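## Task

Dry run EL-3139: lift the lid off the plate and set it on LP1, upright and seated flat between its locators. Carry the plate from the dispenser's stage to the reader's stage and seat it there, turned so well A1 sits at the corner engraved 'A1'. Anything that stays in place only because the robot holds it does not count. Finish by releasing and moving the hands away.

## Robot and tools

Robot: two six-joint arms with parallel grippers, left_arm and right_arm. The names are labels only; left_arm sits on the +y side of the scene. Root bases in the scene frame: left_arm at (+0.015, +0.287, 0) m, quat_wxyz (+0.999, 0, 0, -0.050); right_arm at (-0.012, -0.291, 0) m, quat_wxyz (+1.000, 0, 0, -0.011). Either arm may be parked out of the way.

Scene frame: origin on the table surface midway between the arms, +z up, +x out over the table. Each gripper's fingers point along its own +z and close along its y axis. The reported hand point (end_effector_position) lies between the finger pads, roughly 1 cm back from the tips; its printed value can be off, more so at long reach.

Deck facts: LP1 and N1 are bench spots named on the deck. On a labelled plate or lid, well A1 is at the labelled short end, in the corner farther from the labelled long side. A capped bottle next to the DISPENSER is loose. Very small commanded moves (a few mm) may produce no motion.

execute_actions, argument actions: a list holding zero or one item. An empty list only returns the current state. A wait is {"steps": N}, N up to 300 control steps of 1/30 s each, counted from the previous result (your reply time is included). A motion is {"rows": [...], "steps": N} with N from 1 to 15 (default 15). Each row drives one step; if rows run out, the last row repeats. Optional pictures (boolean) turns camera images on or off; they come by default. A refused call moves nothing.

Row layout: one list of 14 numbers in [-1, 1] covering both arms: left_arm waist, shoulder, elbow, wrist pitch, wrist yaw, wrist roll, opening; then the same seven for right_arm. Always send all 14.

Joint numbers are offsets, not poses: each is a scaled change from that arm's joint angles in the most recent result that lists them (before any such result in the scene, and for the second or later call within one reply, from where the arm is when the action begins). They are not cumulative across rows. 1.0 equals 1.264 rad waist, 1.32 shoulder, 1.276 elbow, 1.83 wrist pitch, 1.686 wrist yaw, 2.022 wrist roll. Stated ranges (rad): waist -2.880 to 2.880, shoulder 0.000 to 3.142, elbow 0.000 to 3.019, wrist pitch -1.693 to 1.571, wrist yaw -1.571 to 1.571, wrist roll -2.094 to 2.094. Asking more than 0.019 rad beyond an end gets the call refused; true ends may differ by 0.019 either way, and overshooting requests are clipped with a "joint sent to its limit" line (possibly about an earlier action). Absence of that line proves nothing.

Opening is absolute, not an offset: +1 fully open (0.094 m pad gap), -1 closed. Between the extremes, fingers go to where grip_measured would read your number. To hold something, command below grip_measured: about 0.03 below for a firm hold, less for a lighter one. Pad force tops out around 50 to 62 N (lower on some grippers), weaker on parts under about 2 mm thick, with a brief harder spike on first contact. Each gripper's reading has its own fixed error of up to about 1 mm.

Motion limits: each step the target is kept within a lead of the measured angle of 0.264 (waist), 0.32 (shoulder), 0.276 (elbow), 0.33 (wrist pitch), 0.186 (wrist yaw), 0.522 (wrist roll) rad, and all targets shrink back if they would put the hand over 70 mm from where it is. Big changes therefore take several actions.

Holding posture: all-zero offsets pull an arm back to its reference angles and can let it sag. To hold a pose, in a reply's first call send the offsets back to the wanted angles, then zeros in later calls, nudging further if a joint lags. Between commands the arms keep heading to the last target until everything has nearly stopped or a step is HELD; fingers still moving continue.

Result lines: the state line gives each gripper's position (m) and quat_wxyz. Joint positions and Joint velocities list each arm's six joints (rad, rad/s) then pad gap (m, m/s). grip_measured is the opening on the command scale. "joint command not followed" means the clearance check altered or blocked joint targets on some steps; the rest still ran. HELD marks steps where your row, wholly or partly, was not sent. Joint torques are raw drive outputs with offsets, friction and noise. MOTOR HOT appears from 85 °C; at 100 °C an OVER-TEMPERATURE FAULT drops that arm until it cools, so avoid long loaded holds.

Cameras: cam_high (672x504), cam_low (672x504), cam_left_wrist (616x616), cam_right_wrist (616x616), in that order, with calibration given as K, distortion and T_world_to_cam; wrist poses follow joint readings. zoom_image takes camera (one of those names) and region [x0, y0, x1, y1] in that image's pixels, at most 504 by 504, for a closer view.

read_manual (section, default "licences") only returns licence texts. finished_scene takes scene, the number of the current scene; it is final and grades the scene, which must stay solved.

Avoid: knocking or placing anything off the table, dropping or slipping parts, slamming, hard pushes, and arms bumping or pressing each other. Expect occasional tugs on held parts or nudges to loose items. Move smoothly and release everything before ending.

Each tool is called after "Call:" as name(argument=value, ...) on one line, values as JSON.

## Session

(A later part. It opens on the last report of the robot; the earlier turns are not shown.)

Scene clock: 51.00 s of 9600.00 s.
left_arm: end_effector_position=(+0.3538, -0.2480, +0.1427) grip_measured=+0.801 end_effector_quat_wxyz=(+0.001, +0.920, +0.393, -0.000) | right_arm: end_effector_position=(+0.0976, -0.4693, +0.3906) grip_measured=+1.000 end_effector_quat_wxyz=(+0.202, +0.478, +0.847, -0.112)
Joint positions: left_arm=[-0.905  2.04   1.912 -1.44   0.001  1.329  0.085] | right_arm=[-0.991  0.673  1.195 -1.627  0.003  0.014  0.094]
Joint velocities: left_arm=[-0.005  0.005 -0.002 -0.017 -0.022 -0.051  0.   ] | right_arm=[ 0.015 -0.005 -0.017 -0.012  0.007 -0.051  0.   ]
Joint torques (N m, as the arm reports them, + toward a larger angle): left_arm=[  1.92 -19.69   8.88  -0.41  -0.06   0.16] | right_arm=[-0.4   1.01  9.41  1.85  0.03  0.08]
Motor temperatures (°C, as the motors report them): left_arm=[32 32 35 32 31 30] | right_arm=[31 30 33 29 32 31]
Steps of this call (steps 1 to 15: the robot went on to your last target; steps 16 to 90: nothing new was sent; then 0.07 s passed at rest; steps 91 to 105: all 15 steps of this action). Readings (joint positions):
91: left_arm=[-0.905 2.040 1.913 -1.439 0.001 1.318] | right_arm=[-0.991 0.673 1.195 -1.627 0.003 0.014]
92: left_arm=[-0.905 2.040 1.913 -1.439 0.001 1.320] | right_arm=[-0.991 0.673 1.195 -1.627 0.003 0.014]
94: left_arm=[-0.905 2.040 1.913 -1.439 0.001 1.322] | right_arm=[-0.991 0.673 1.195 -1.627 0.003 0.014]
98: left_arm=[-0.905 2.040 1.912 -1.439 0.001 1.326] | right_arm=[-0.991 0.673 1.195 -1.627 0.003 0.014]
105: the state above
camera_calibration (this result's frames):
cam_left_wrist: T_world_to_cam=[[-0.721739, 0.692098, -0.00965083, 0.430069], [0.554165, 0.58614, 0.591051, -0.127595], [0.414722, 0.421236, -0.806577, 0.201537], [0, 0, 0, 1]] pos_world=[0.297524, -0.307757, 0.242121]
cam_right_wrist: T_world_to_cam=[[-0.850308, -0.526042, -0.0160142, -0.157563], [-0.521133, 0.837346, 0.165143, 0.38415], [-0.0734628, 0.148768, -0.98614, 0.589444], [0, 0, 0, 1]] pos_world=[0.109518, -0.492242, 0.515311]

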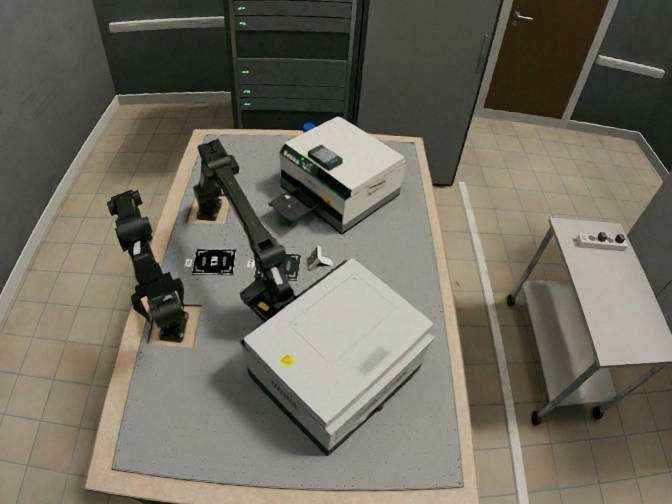

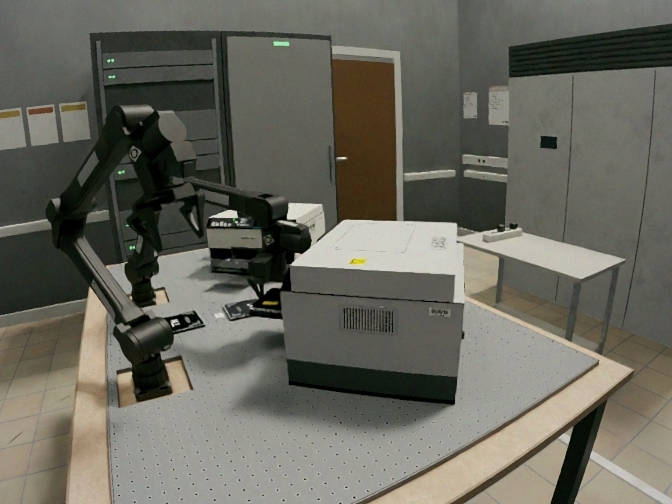

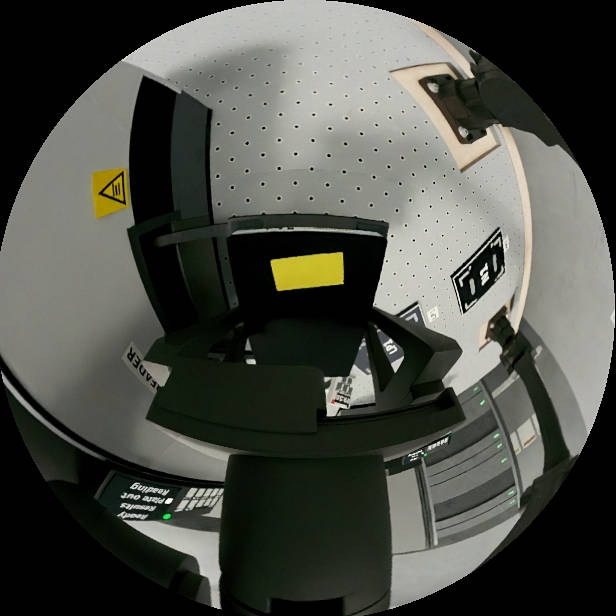

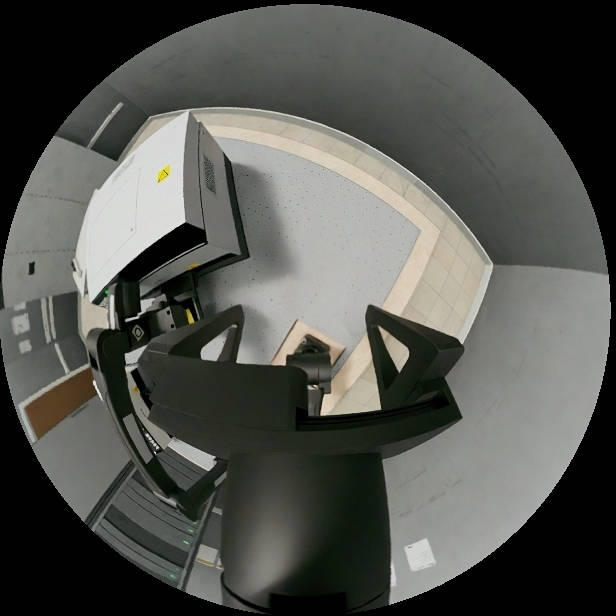

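Good. Lower with shoulder and elbow together.

Call:
execute_actions(actions=[{"rows":[[0,0.015,-0.015,0.008,0,0,0.77,0,0,0,0,0,0,1]]}])

Call:
zoom_image(camera="cam_left_wrist", region=[200, 170, 420, 380])

Scene clock: 52.23 s of 9600.00 s.
left_arm: end_effector_position=(+0.3534, -0.2471, +0.1414) grip_measured=+0.801 end_effector_quat_wxyz=(-0.000, +0.920, +0.393, -0.000) | right_arm: end_effector_position=(+0.0976, -0.4693, +0.3906) grip_measured=+1.000 end_effector_quat_wxyz=(+0.202, +0.478, +0.847, -0.112)
Joint positions: left_arm=[-0.905  2.04   1.908 -1.44   0.     1.329  0.085] | right_arm=[-0.991  0.673  1.195 -1.627  0.003  0.014  0.094]
Joint velocities: left_arm=[-0.005 -0.015 -0.002 -0.002  0.081 -0.022 -0.   ] | right_arm=[-0.024  0.005  0.032  0.007  0.022 -0.007  0.   ]
Joint torques (N m, as the arm reports them, + toward a larger angle): left_arm=[  1.04 -18.23   8.13   0.83  -0.04   0.05] | right_arm=[-0.4   0.98  9.41  1.84  0.03  0.08]
Motor temperatures (°C, as the motors report them): left_arm=[32 32 35 32 31 30] | right_arm=[31 30 33 29 32 31]
Steps of this call (steps 1 to 15: the robot went on to your last target; steps 16 to 22: nothing new was sent; steps 23 to 37: all 15 steps of this action). Readings (joint positions):
23: left_arm=[-0.905 2.040 1.910 -1.440 0.001 1.329] | right_arm=[-0.991 0.673 1.195 -1.627 0.003 0.014]
24: left_arm=[-0.905 2.040 1.909 -1.440 0.001 1.329] | right_arm=[-0.991 0.673 1.195 -1.627 0.003 0.014]
26: left_arm=[-0.905 2.040 1.908 -1.440 0.001 1.329] | right_arm=[-0.991 0.673 1.195 -1.627 0.003 0.014]
30: left_arm=[-0.905 2.040 1.908 -1.440 0.000 1.329] | right_arm=[-0.991 0.673 1.195 -1.627 0.003 0.014]
37: the state above
camera_calibration (this result's frames):
cam_left_wrist: T_world_to_cam=[[-0.721485, 0.6924, -0.00649793, 0.428642], [0.555096, 0.583972, 0.592321, -0.128174], [0.413918, 0.423744, -0.805676, 0.201054], [0, 0, 0, 1]] pos_world=[0.297187, -0.307137, 0.24069]
cam_right_wrist: T_world_to_cam=[[-0.850308, -0.526042, -0.0160142, -0.157563], [-0.521133, 0.837346, 0.165143, 0.38415], [-0.0734628, 0.148768, -0.98614, 0.589444], [0, 0, 0, 1]] pos_world=[0.109518, -0.492242, 0.515311]

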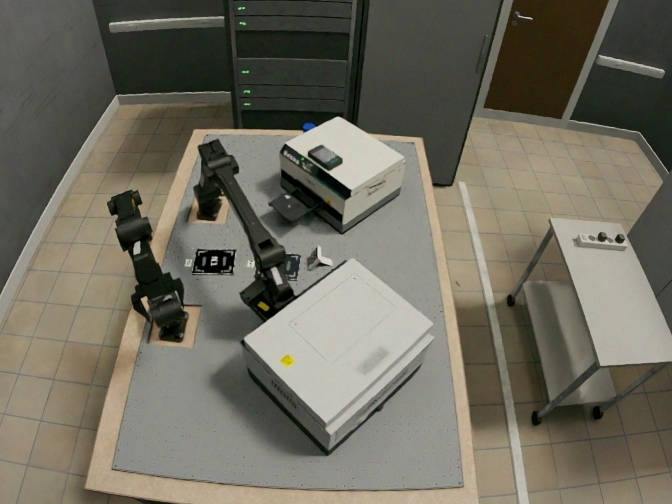

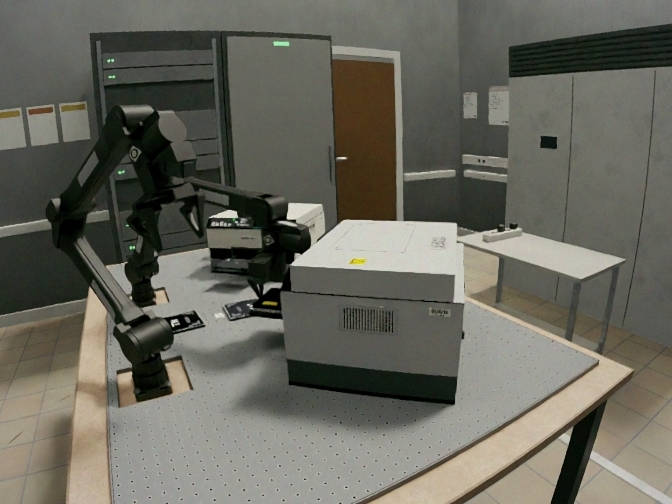

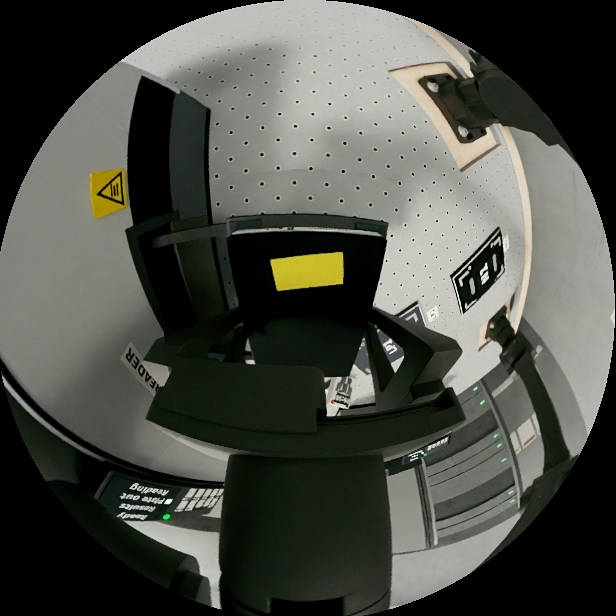

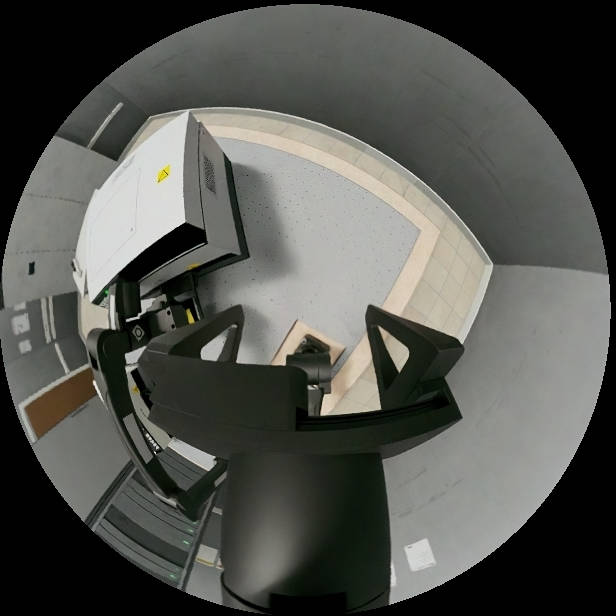

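Region (200, 170, 420, 380) of cam_left_wrist's 616x616 image, scaled by 2.291, with more detail than that image has; it fills the top 481 rows of this view, and the rest is white.

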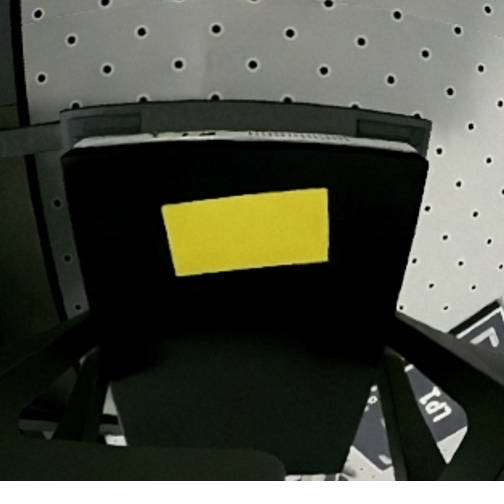

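Call:
execute_actions(actions=[{"rows":[[0,0.026,0,0.011,0,0,0.77,0,0,0,0,0,0,1]]}])

Call:
zoom_image(camera="cam_left_wrist", region=[200, 170, 420, 380])

Call:
zoom_image(camera="cam_low", region=[235, 270, 295, 325])

Scene clock: 53.37 s of 9600.00 s.
left_arm: end_effector_position=(+0.3534, -0.2471, +0.1414) grip_measured=+0.801 end_effector_quat_wxyz=(-0.000, +0.920, +0.393, -0.000) | right_arm: end_effector_position=(+0.0976, -0.4693, +0.3906) grip_measured=+1.000 end_effector_quat_wxyz=(+0.202, +0.478, +0.847, -0.112)
Joint positions: left_arm=[-0.905  2.04   1.908 -1.44   0.     1.329  0.085] | right_arm=[-0.991  0.673  1.195 -1.627  0.003  0.014  0.094]
Joint velocities: left_arm=[-0.005 -0.005 -0.007 -0.027  0.022  0.051  0.   ] | right_arm=[-0.015 -0.005 -0.002 -0.007  0.051 -0.022  0.   ]
Joint torques (N m, as the arm reports them, + toward a larger angle): left_arm=[  1.62 -16.5    9.48   0.81  -0.07   0.07] | right_arm=[-0.4   0.99  9.42  1.85  0.03  0.08]
Motor temperatures (°C, as the motors report them): left_arm=[32 32 35 32 31 30] | right_arm=[31 30 33 29 32 31]
Steps of this call (steps 1 to 15: the robot went on to your last target; steps 16 to 19: nothing new was sent; steps 20 to 34: all 15 steps of this action). Readings (joint positions):
20: left_arm=[-0.905 2.040 1.908 -1.440 0.000 1.329] | right_arm=[-0.991 0.673 1.195 -1.627 0.003 0.014]
21: left_arm=[-0.905 2.040 1.908 -1.440 0.000 1.329] | right_arm=[-0.991 0.673 1.195 -1.627 0.003 0.014]
23: left_arm=[-0.905 2.040 1.908 -1.440 0.000 1.329] | right_arm=[-0.991 0.673 1.195 -1.627 0.003 0.014]
27: left_arm=[-0.905 2.040 1.908 -1.440 0.000 1.329] | right_arm=[-0.991 0.673 1.195 -1.627 0.003 0.014]
34: the state above
camera_calibration (this result's frames):
cam_left_wrist: T_world_to_cam=[[-0.721485, 0.6924, -0.00649793, 0.428642], [0.555096, 0.583972, 0.592321, -0.128174], [0.413918, 0.423744, -0.805676, 0.201054], [0, 0, 0, 1]] pos_world=[0.297187, -0.307137, 0.24069]
cam_right_wrist: T_world_to_cam=[[-0.850308, -0.526042, -0.0160142, -0.157563], [-0.521133, 0.837346, 0.165143, 0.38415], [-0.0734628, 0.148768, -0.98614, 0.589444], [0, 0, 0, 1]] pos_world=[0.109518, -0.492242, 0.515311]

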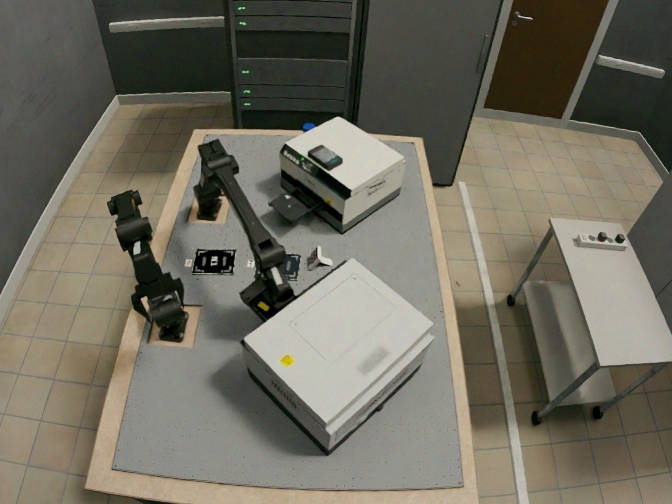

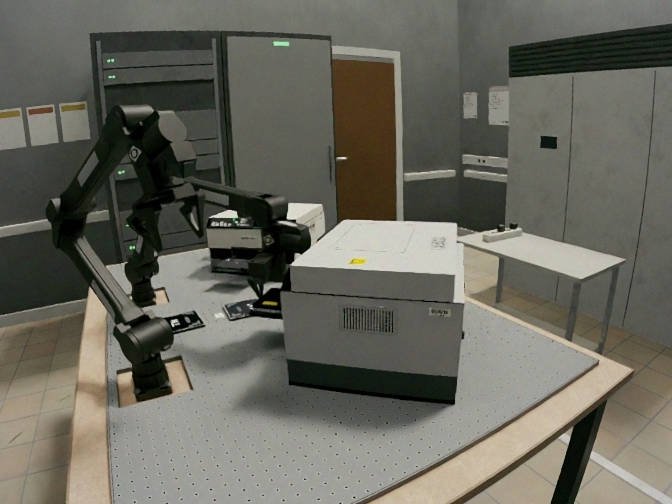

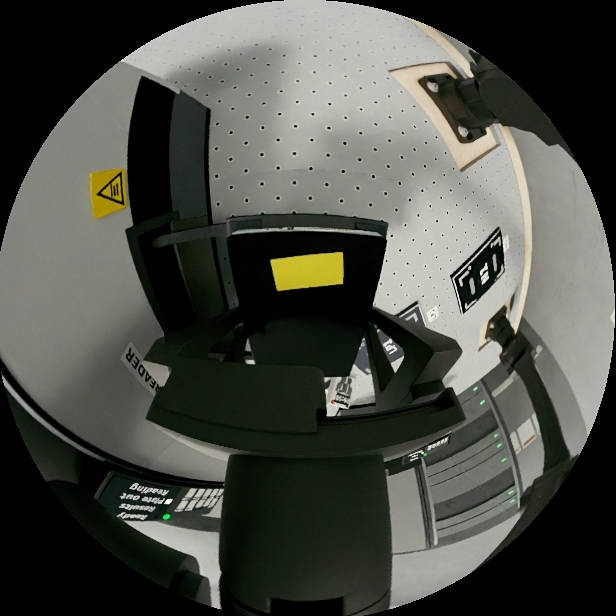

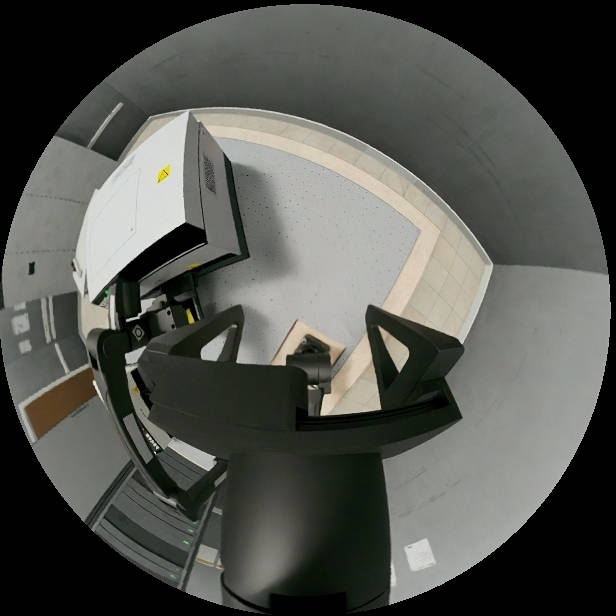

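Region (200, 170, 420, 380) of cam_left_wrist's 616x616 image, scaled by 2.291, with more detail than that image has; it fills the top 481 rows of this view, and the rest is white.

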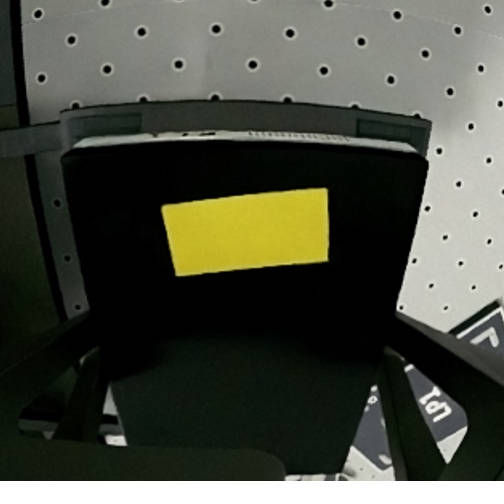

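Region (235, 270, 295, 325) of cam_low's 672x504 image, scaled by 8.400, with more detail than that image has; it fills the top 462 rows of this view, and the rest is white.

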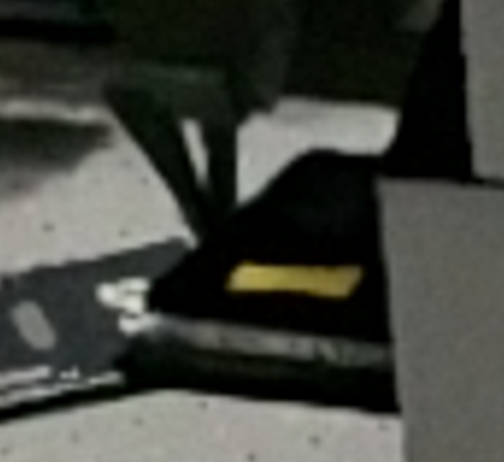

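Call:
execute_actions(actions=[{"rows":[[0,0,0,0,0,0,0.8,0,0,0,0,0,0,1],[0,0,0,0,0,0,0.8,0,0,0,0,0,0,1],[0,0,0,0,0,0,0.82,0,0,0,0,0,0,1],[0,0,0,0,0,0,0.85,0,0,0,0,0,0,1],[0,0,0,0,0,0,0.93,0,0,0,0,0,0,1]]}])

Call:
zoom_image(camera="cam_left_wrist", region=[200, 170, 420, 380])

Scene clock: 54.67 s of 9600.00 s.
left_arm: end_effector_position=(+0.3534, -0.2471, +0.1414) grip_measured=+0.927 end_effector_quat_wxyz=(-0.000, +0.920, +0.393, -0.000) | right_arm: end_effector_position=(+0.0976, -0.4693, +0.3906) grip_measured=+1.000 end_effector_quat_wxyz=(+0.202, +0.478, +0.847, -0.112)
Joint positions: left_arm=[-0.905  2.04   1.908 -1.44   0.     1.329  0.091] | right_arm=[-0.991  0.673  1.195 -1.627  0.003  0.014  0.094]
Joint velocities: left_arm=[ 0.005 -0.015 -0.012 -0.012 -0.037 -0.051 -0.002] | right_arm=[-0.005  0.005  0.002  0.002 -0.007 -0.081  0.   ]
Joint torques (N m, as the arm reports them, + toward a larger angle): left_arm=[  0.86 -19.82   9.38   0.21  -0.05   0.07] | right_arm=[-0.37  0.99  9.42  1.84  0.03  0.08]
Motor temperatures (°C, as the motors report them): left_arm=[32 32 35 32 31 30] | right_arm=[31 30 33 29 32 31]
Steps of this call (steps 1 to 15: the robot went on to your last target; steps 16 to 24: nothing new was sent; steps 25 to 39: all 15 steps of this action). Readings (joint positions):
25: left_arm=[-0.905 2.040 1.908 -1.440 0.000 1.329] | right_arm=[-0.991 0.673 1.195 -1.627 0.003 0.014]
26: left_arm=[-0.905 2.040 1.908 -1.440 0.000 1.329] | right_arm=[-0.991 0.673 1.195 -1.627 0.003 0.014]
28: left_arm=[-0.905 2.040 1.908 -1.440 0.000 1.329] | right_arm=[-0.991 0.673 1.195 -1.627 0.003 0.014]
32: left_arm=[-0.905 2.040 1.908 -1.440 0.000 1.329] | right_arm=[-0.991 0.673 1.195 -1.627 0.003 0.014]
39: the state above
camera_calibration (this result's frames):
cam_left_wrist: T_world_to_cam=[[-0.721485, 0.6924, -0.00649793, 0.428642], [0.555096, 0.583972, 0.592321, -0.128174], [0.413918, 0.423744, -0.805676, 0.201054], [0, 0, 0, 1]] pos_world=[0.297187, -0.307137, 0.24069]
cam_right_wrist: T_world_to_cam=[[-0.850308, -0.526042, -0.0160142, -0.157563], [-0.521133, 0.837346, 0.165143, 0.38415], [-0.0734628, 0.148768, -0.98614, 0.589444], [0, 0, 0, 1]] pos_world=[0.109518, -0.492242, 0.515311]

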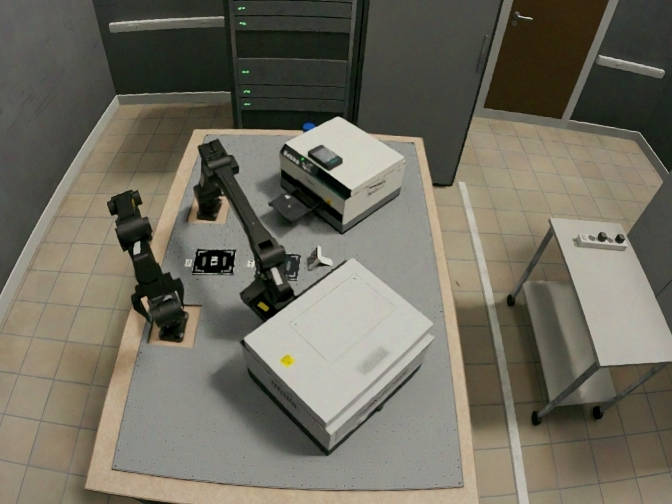

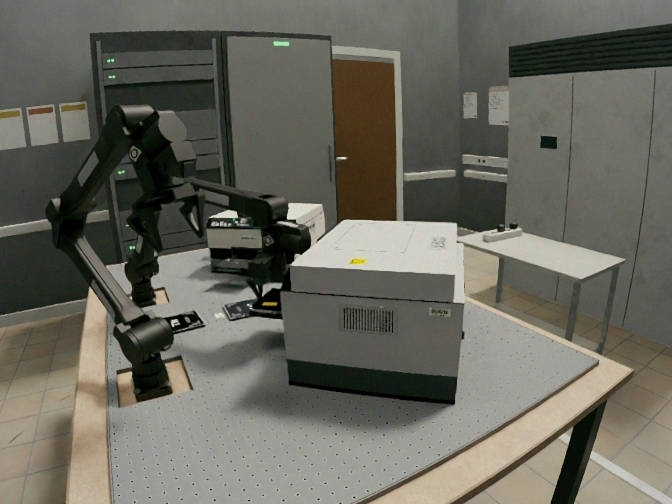

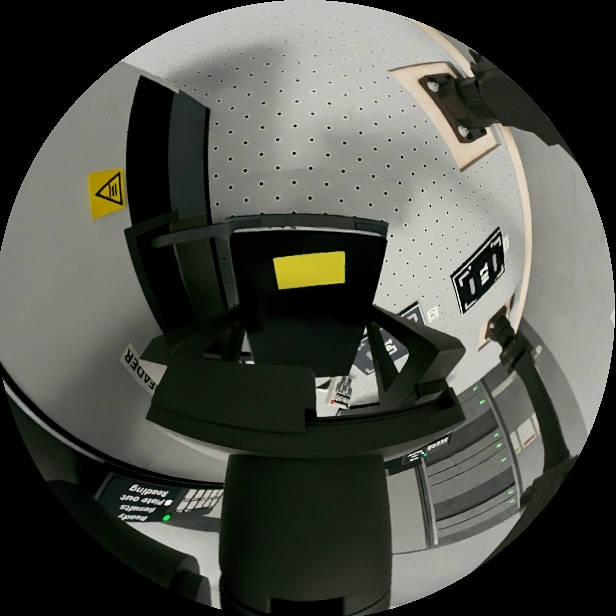

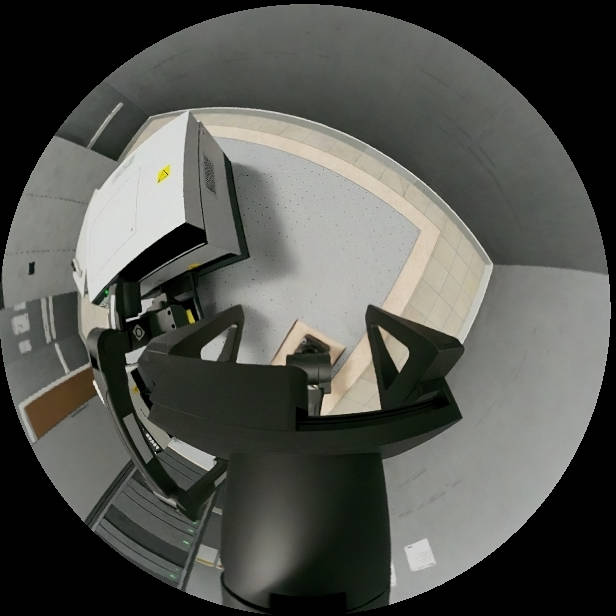

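Region (200, 170, 420, 380) of cam_left_wrist's 616x616 image, scaled by 2.291, with more detail than that image has; it fills the top 481 rows of this view, and the rest is white.

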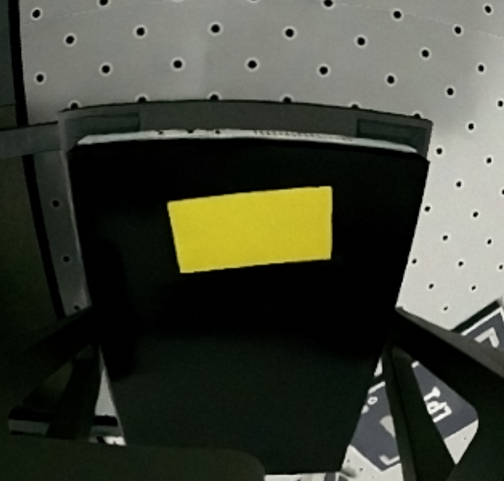

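Call:
execute_actions(actions=[{"rows":[[0,0,0.032,-0.009,0,0,0.93,0,0,0,0,0,0,1]]}], pictures=false)

Scene clock: 56.10 s of 9600.00 s.
left_arm: end_effector_position=(+0.3534, -0.2471, +0.1414) grip_measured=+0.927 end_effector_quat_wxyz=(-0.000, +0.920, +0.393, -0.000) | right_arm: end_effector_position=(+0.0976, -0.4693, +0.3906) grip_measured=+1.000 end_effector_quat_wxyz=(+0.202, +0.478, +0.847, -0.112)
Joint positions: left_arm=[-0.905  2.04   1.908 -1.44   0.     1.329  0.091] | right_arm=[-0.991  0.673  1.195 -1.627  0.003  0.014  0.094]
Joint velocities: left_arm=[ 0.005 -0.005 -0.012  0.007 -0.051  0.007 -0.   ] | right_arm=[ 0.015 -0.005 -0.007 -0.007  0.066  0.022  0.   ]
Joint torques (N m, as the arm reports them, + toward a larger angle): left_arm=[  1.93 -19.87  12.97  -0.31  -0.07   0.06] | right_arm=[-0.39  0.98  9.41  1.85  0.03  0.08]
Motor temperatures (°C, as the motors report them): left_arm=[32 32 35 32 31 30] | right_arm=[31 30 33 29 32 31]
Steps of this call (steps 1 to 15: the robot went on to your last target; steps 16 to 28: nothing new was sent; steps 29 to 43: all 15 steps of this action). Readings (joint positions):
29: left_arm=[-0.905 2.040 1.908 -1.440 0.000 1.329] | right_arm=[-0.991 0.673 1.195 -1.627 0.003 0.014]
30: left_arm=[-0.905 2.040 1.908 -1.440 0.000 1.329] | right_arm=[-0.991 0.673 1.195 -1.627 0.003 0.014]
32: left_arm=[-0.905 2.040 1.908 -1.440 0.000 1.329] | right_arm=[-0.991 0.673 1.195 -1.627 0.003 0.014]
36: left_arm=[-0.905 2.040 1.908 -1.440 0.000 1.329] | right_arm=[-0.991 0.673 1.195 -1.627 0.003 0.014]
43: the state above

Call:
execute_actions(actions=[{"rows":[[0,0,0.041,-0.012,0,0,0.93,0,0,0,0,0,0,1]]}], pictures=false)

Scene clock: 56.90 s of 9600.00 s.
left_arm: end_effector_position=(+0.3525, -0.2456, +0.1414) grip_measured=+0.927 end_effector_quat_wxyz=(-0.004, +0.920, +0.393, -0.001) | right_arm: end_effector_position=(+0.0976, -0.4693, +0.3906) grip_measured=+1.000 end_effector_quat_wxyz=(+0.202, +0.478, +0.847, -0.112)
Joint positions: left_arm=[-0.905  2.04   1.908 -1.447  0.     1.329  0.091] | right_arm=[-0.991  0.673  1.195 -1.627  0.003  0.014  0.094]
Joint velocities: left_arm=[-0.005 -0.005  0.002 -0.007 -0.007  0.007 -0.   ] | right_arm=[-0.005 -0.015  0.017 -0.012 -0.022 -0.022  0.   ]
Joint torques (N m, as the arm reports them, + toward a larger angle): left_arm=[  1.8  -19.85  13.72  -0.74  -0.06   0.06] | right_arm=[-0.37  1.01  9.41  1.85  0.03  0.08]
Motor temperatures (°C, as the motors report them): left_arm=[32 32 35 32 31 30] | right_arm=[31 30 33 29 32 31]
Steps of this call (steps 1 to 9: the robot went on to your last target; steps 10 to 24: all 15 steps of this action). Readings (joint positions):
10: left_arm=[-0.905 2.040 1.908 -1.441 0.000 1.329] | right_arm=[-0.991 0.673 1.195 -1.627 0.003 0.014]
11: left_arm=[-0.905 2.040 1.908 -1.443 0.000 1.329] | right_arm=[-0.991 0.673 1.195 -1.627 0.003 0.014]
13: left_arm=[-0.905 2.040 1.908 -1.446 0.000 1.329] | right_arm=[-0.991 0.673 1.195 -1.627 0.003 0.014]
17: left_arm=[-0.905 2.040 1.908 -1.447 0.000 1.329] | right_arm=[-0.991 0.673 1.195 -1.627 0.003 0.014]
24: the state above

Call:
execute_actions(actions=[{"rows":[[0,0,0.052,0,0,0,0.93,0,0,0,0,0,0,1]]}], pictures=false)

Scene clock: 57.77 s of 9600.00 s.
left_arm: end_effector_position=(+0.3538, -0.2477, +0.1446) grip_measured=+0.927 end_effector_quat_wxyz=(+0.000, +0.920, +0.393, -0.000) | right_arm: end_effector_position=(+0.0976, -0.4693, +0.3906) grip_measured=+1.000 end_effector_quat_wxyz=(+0.202, +0.478, +0.847, -0.112)
Joint positions: left_arm=[-0.905  2.04   1.917 -1.447  0.     1.329  0.091] | right_arm=[-0.991  0.673  1.195 -1.627  0.003  0.014  0.094]
Joint velocities: left_arm=[ 0.005 -0.005 -0.012  0.002 -0.066  0.037 -0.001] | right_arm=[-0.015 -0.005 -0.012 -0.007 -0.022  0.007  0.   ]
Joint torques (N m, as the arm reports them, + toward a larger angle): left_arm=[  1.27 -19.87  14.14   0.11  -0.11   0.03] | right_arm=[-0.36  1.    9.41  1.84  0.03  0.08]
Motor temperatures (°C, as the motors report them): left_arm=[32 32 35 32 31 30] | right_arm=[31 30 33 29 32 31]
Steps of this call (steps 1 to 11: the robot went on to your last target; steps 12 to 26: all 15 steps of this action). Readings (joint positions):
12: left_arm=[-0.905 2.040 1.909 -1.447 0.000 1.329] | right_arm=[-0.991 0.673 1.195 -1.627 0.003 0.014]
13: left_arm=[-0.905 2.040 1.910 -1.447 0.000 1.329] | right_arm=[-0.991 0.673 1.195 -1.627 0.003 0.014]
15: left_arm=[-0.905 2.040 1.912 -1.447 0.000 1.329] | right_arm=[-0.991 0.673 1.195 -1.627 0.003 0.014]
19: left_arm=[-0.905 2.040 1.917 -1.447 0.000 1.329] | right_arm=[-0.991 0.673 1.195 -1.627 0.003 0.014]
26: the state above

Close, then lift a bit.

Call:
execute_actions(actions=[{"rows":[[0,0,0,0,0,0,0.775,0,0,0,0,0,0,1]]}], pictures=false)

Call:
execute_actions(actions=[{"rows":[[0,0,0.05,-0.008,0,0,0.775,0,0,0,0,0,0,1],[0,0,0.055,-0.008,0,0,0.775,0,0,0,0,0,0,1],[0,0,0.06,-0.01,0,0,0.775,0,0,0,0,0,0,1],[0,0,0.065,-0.014,0,0,0.775,0,0,0,0,0,0,1],[0,0,0.07,-0.018,0,0,0.775,0,0,0,0,0,0,1],[0,0,0.075,-0.022,0,0,0.775,0,0,0,0,0,0,1],[0,0,0.08,-0.026,0,0,0.775,0,0,0,0,0,0,1],[0,0,0.085,-0.03,0,0,0.775,0,0,0,0,0,0,1],[0,0,0.09,-0.034,0,0,0.775,0,0,0,0,0,0,1],[0,0,0.095,-0.038,0,0,0.775,0,0,0,0,0,0,1],[0,0,0.1,-0.042,0,0,0.775,0,0,0,0,0,0,1]]}])

Call:
zoom_image(camera="cam_left_wrist", region=[200, 170, 420, 380])

Scene clock: 59.67 s of 9600.00 s.
left_arm: end_effector_position=(+0.3538, -0.2477, +0.1446) grip_measured=+0.795 end_effector_quat_wxyz=(+0.000, +0.920, +0.393, -0.000) | right_arm: end_effector_position=(+0.0976, -0.4693, +0.3906) grip_measured=+1.000 end_effector_quat_wxyz=(+0.202, +0.478, +0.847, -0.112)
Joint positions: left_arm=[-0.905  2.04   1.917 -1.447  0.     1.329  0.084] | right_arm=[-0.991  0.673  1.195 -1.627  0.003  0.014  0.094]
Joint velocities: left_arm=[-0.005  0.005 -0.012  0.002  0.007 -0.007 -0.001] | right_arm=[-0.005  0.005  0.002 -0.002  0.022  0.007  0.   ]
Joint torques (N m, as the arm reports them, + toward a larger angle): left_arm=[  1.43 -19.45   9.32   0.13  -0.07   0.07] | right_arm=[-0.38  1.01  9.41  1.84  0.03  0.08]
Motor temperatures (°C, as the motors report them): left_arm=[32 32 35 32 31 30] | right_arm=[31 30 33 29 32 31]
Steps of this call (steps 1 to 15: the robot went on to your last target; steps 16 to 42: nothing new was sent; steps 43 to 57: all 15 steps of this action). Readings (joint positions):
43: left_arm=[-0.905 2.040 1.917 -1.447 0.000 1.329] | right_arm=[-0.991 0.673 1.195 -1.627 0.003 0.014]
44: left_arm=[-0.905 2.040 1.917 -1.447 0.000 1.329] | right_arm=[-0.991 0.673 1.195 -1.627 0.003 0.014]
46: left_arm=[-0.905 2.040 1.917 -1.447 0.000 1.329] | right_arm=[-0.991 0.673 1.195 -1.627 0.003 0.014]
50: left_arm=[-0.905 2.040 1.917 -1.447 0.000 1.329] | right_arm=[-0.991 0.673 1.195 -1.627 0.003 0.014]
57: the state above

Scene clock: 60.17 s of 9600.00 s.
left_arm: end_effector_position=(+0.3567, -0.2522, +0.1719) grip_measured=+0.795 end_effector_quat_wxyz=(+0.006, +0.920, +0.393, +0.001) | right_arm: end_effector_position=(+0.0976, -0.4693, +0.3906) grip_measured=+1.000 end_effector_quat_wxyz=(+0.202, +0.478, +0.847, -0.112)
Joint positions: left_arm=[-0.905  2.04   1.988 -1.507  0.     1.329  0.084] | right_arm=[-0.991  0.673  1.195 -1.627  0.003  0.014  0.094]
Joint velocities: left_arm=[-0.005 -0.015  0.027 -0.022 -0.007 -0.007 -0.   ] | right_arm=[-0.005 -0.015 -0.002 -0.007 -0.125  0.007  0.   ]
Joint torques (N m, as the arm reports them, + toward a larger angle): left_arm=[  1.85 -19.58  14.01  -0.38  -0.05   0.04] | right_arm=[-0.4   1.02  9.41  1.84  0.03  0.08]
Motor temperatures (°C, as the motors report them): left_arm=[32 32 35 32 31 30] | right_arm=[31 30 33 29 32 31]
Steps of this call (steps 1 to 15: all 15 steps of this action). Readings (joint positions):
1: left_arm=[-0.905 2.040 1.917 -1.447 0.000 1.329] | right_arm=[-0.991 0.673 1.195 -1.627 0.003 0.014]
2: left_arm=[-0.905 2.040 1.917 -1.447 0.000 1.329] | right_arm=[-0.991 0.673 1.195 -1.627 0.003 0.014]
4: left_arm=[-0.905 2.040 1.921 -1.452 0.000 1.329] | right_arm=[-0.991 0.673 1.195 -1.627 0.003 0.014]
8: left_arm=[-0.905 2.040 1.946 -1.474 0.000 1.329] | right_arm=[-0.991 0.673 1.195 -1.627 0.003 0.014]
15: the state above
camera_calibration (this result's frames):
cam_left_wrist: T_world_to_cam=[[-0.721392, 0.692254, -0.019466, 0.436914], [0.550864, 0.590632, 0.589663, -0.141393], [0.419694, 0.414655, -0.807415, 0.222383], [0, 0, 0, 1]] pos_world=[0.299741, -0.311157, 0.271435]
cam_right_wrist: T_world_to_cam=[[-0.850308, -0.526042, -0.0160142, -0.157563], [-0.521133, 0.837346, 0.165143, 0.38415], [-0.0734628, 0.148768, -0.98614, 0.589444], [0, 0, 0, 1]] pos_world=[0.109518, -0.492242, 0.515311]

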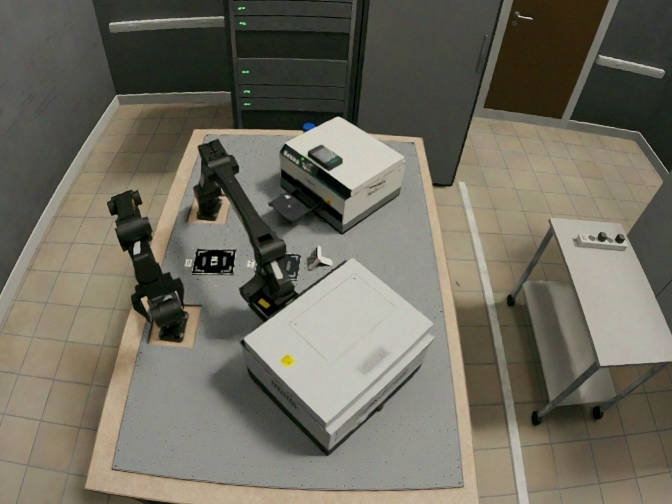

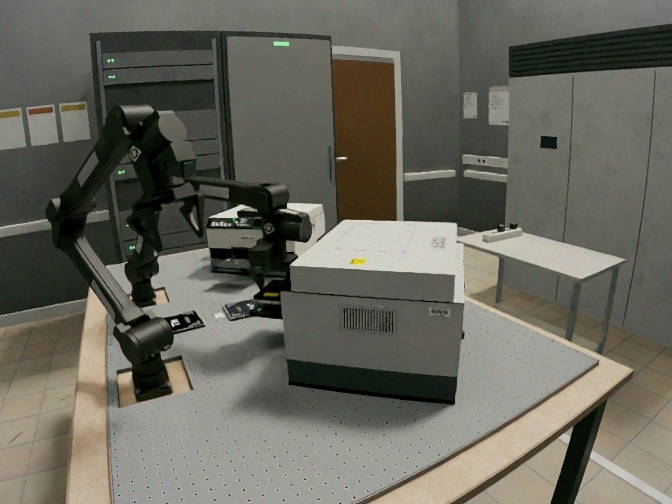

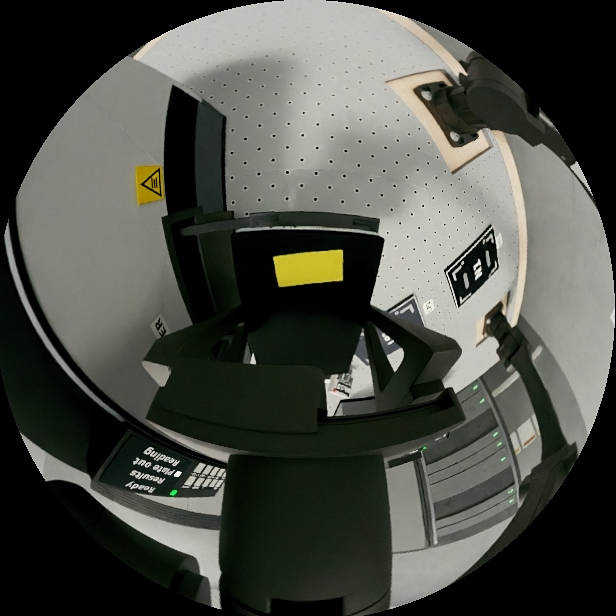

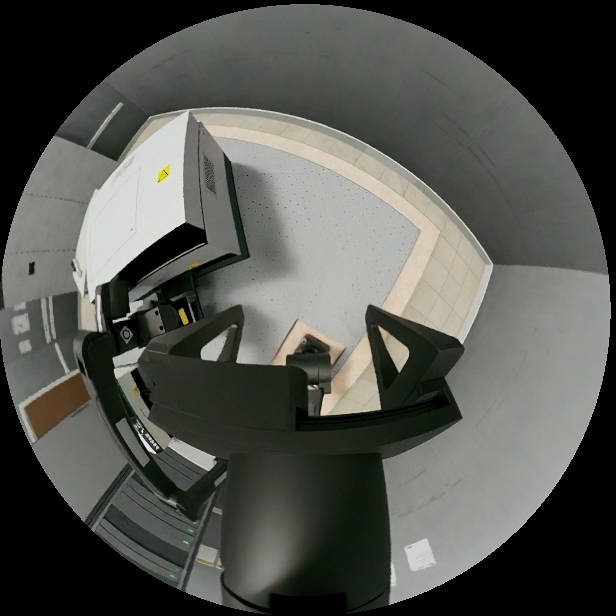

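Region (200, 170, 420, 380) of cam_left_wrist's 616x616 image, scaled by 2.291, with more detail than that image has; it fills the top 481 rows of this view, and the rest is white.

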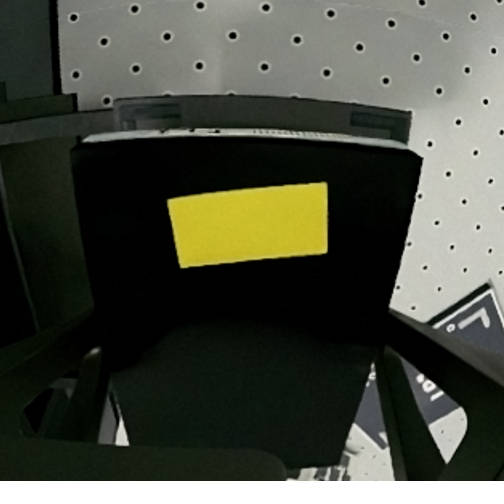

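Call:
zoom_image(camera="cam_low", region=[235, 270, 295, 325])

Call:
zoom_image(camera="cam_right_wrist", region=[130, 270, 230, 350])

Region (235, 270, 295, 325) of cam_low's 672x504 image, scaled by 8.400, with more detail than that image has; it fills the top 462 rows of this view, and the rest is white.

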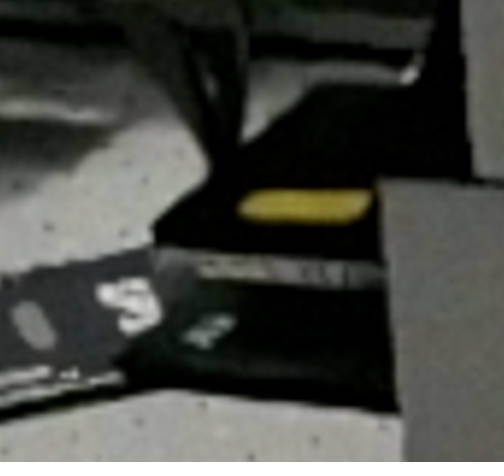

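Region (130, 270, 230, 350) of cam_right_wrist's 616x616 image, scaled by 5.040, with more detail than that image has; it fills the top 403 rows of this view, and the rest is white.

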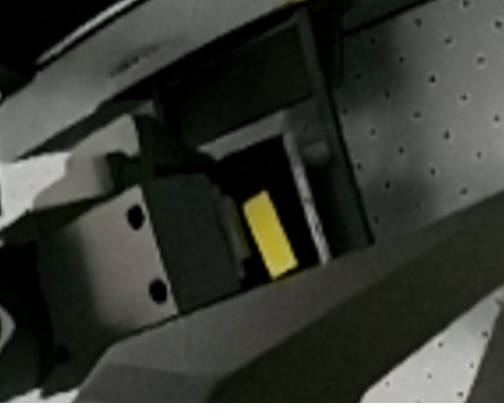

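Call:
execute_actions(actions=[{"rows":[[0,0,-0.01,0.012,0,0,0.775,0,0,0,0,0,0,1],[0,0,-0.02,0.018,0,0,0.775,0,0,0,0,0,0,1],[0,0,-0.03,0.024,0,0,0.775,0,0,0,0,0,0,1],[0,0,-0.04,0.03,0,0,0.775,0,0,0,0,0,0,1],[0,0,-0.045,0.033,0,0,0.775,0,0,0,0,0,0,1]]}])

Call:
zoom_image(camera="cam_left_wrist", region=[200, 170, 420, 380])

Scene clock: 63.87 s of 9600.00 s.
left_arm: end_effector_position=(+0.3534, -0.2471, +0.1485) grip_measured=+0.795 end_effector_quat_wxyz=(-0.002, +0.920, +0.393, -0.001) | right_arm: end_effector_position=(+0.0976, -0.4693, +0.3906) grip_measured=+1.000 end_effector_quat_wxyz=(+0.202, +0.478, +0.847, -0.112)
Joint positions: left_arm=[-0.905  2.04   1.927 -1.462  0.     1.329  0.084] | right_arm=[-0.991  0.673  1.195 -1.627  0.003  0.014  0.094]
Joint velocities: left_arm=[-0.024 -0.005 -0.007  0.012  0.051 -0.007 -0.001] | right_arm=[-0.005 -0.005  0.002 -0.022  0.037  0.037  0.   ]
Joint torques (N m, as the arm reports them, + toward a larger angle): left_arm=[  2.02 -19.77  10.09   1.17  -0.06   0.02] | right_arm=[-0.43  0.99  9.41  1.84  0.03  0.08]
Motor temperatures (°C, as the motors report them): left_arm=[32 32 36 32 31 30] | right_arm=[31 30 33 29 32 31]
Steps of this call (steps 1 to 15: the robot went on to your last target; steps 16 to 90: nothing new was sent; then 0.20 s passed at rest; steps 91 to 105: all 15 steps of this action). Readings (joint positions):
91: left_arm=[-0.905 2.040 1.987 -1.507 0.000 1.329] | right_arm=[-0.991 0.673 1.195 -1.627 0.003 0.014]
92: left_arm=[-0.905 2.040 1.984 -1.503 0.000 1.329] | right_arm=[-0.991 0.673 1.195 -1.627 0.003 0.014]
94: left_arm=[-0.905 2.040 1.969 -1.486 0.000 1.329] | right_arm=[-0.991 0.673 1.195 -1.627 0.003 0.014]
98: left_arm=[-0.905 2.040 1.931 -1.465 0.000 1.329] | right_arm=[-0.991 0.673 1.195 -1.627 0.003 0.014]
105: the state above
camera_calibration (this result's frames):
cam_left_wrist: T_world_to_cam=[[-0.721494, 0.692414, -0.003163, 0.428227], [0.556188, 0.582255, 0.592988, -0.133276], [0.412435, 0.426078, -0.805205, 0.207801], [0, 0, 0, 1]] pos_world=[0.297385, -0.307449, 0.247708]
cam_right_wrist: T_world_to_cam=[[-0.850308, -0.526042, -0.0160142, -0.157563], [-0.521133, 0.837346, 0.165143, 0.38415], [-0.0734628, 0.148768, -0.98614, 0.589444], [0, 0, 0, 1]] pos_world=[0.109518, -0.492242, 0.515311]

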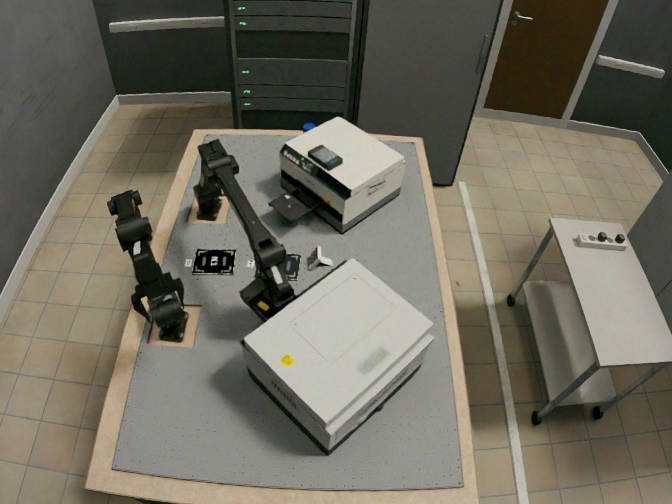

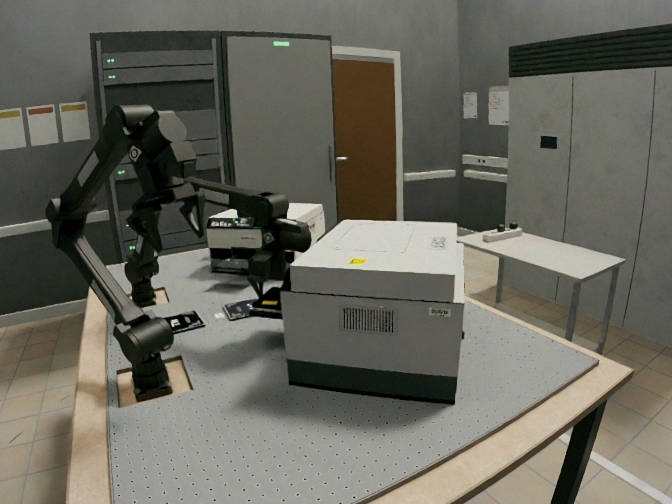

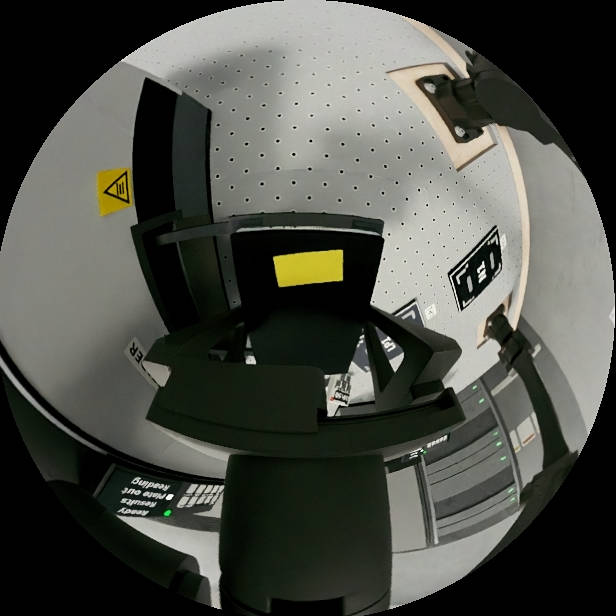

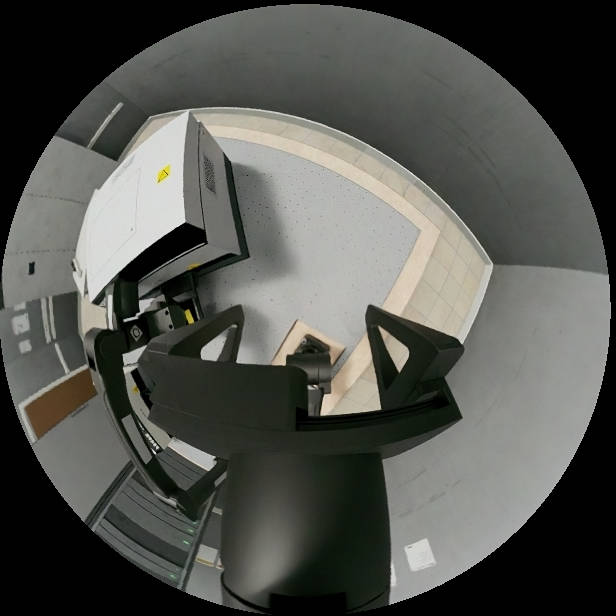

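Region (200, 170, 420, 380) of cam_left_wrist's 616x616 image, scaled by 2.291, with more detail than that image has; it fills the top 481 rows of this view, and the rest is white.

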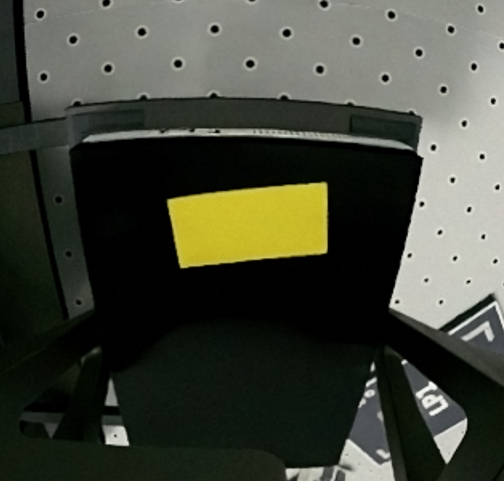

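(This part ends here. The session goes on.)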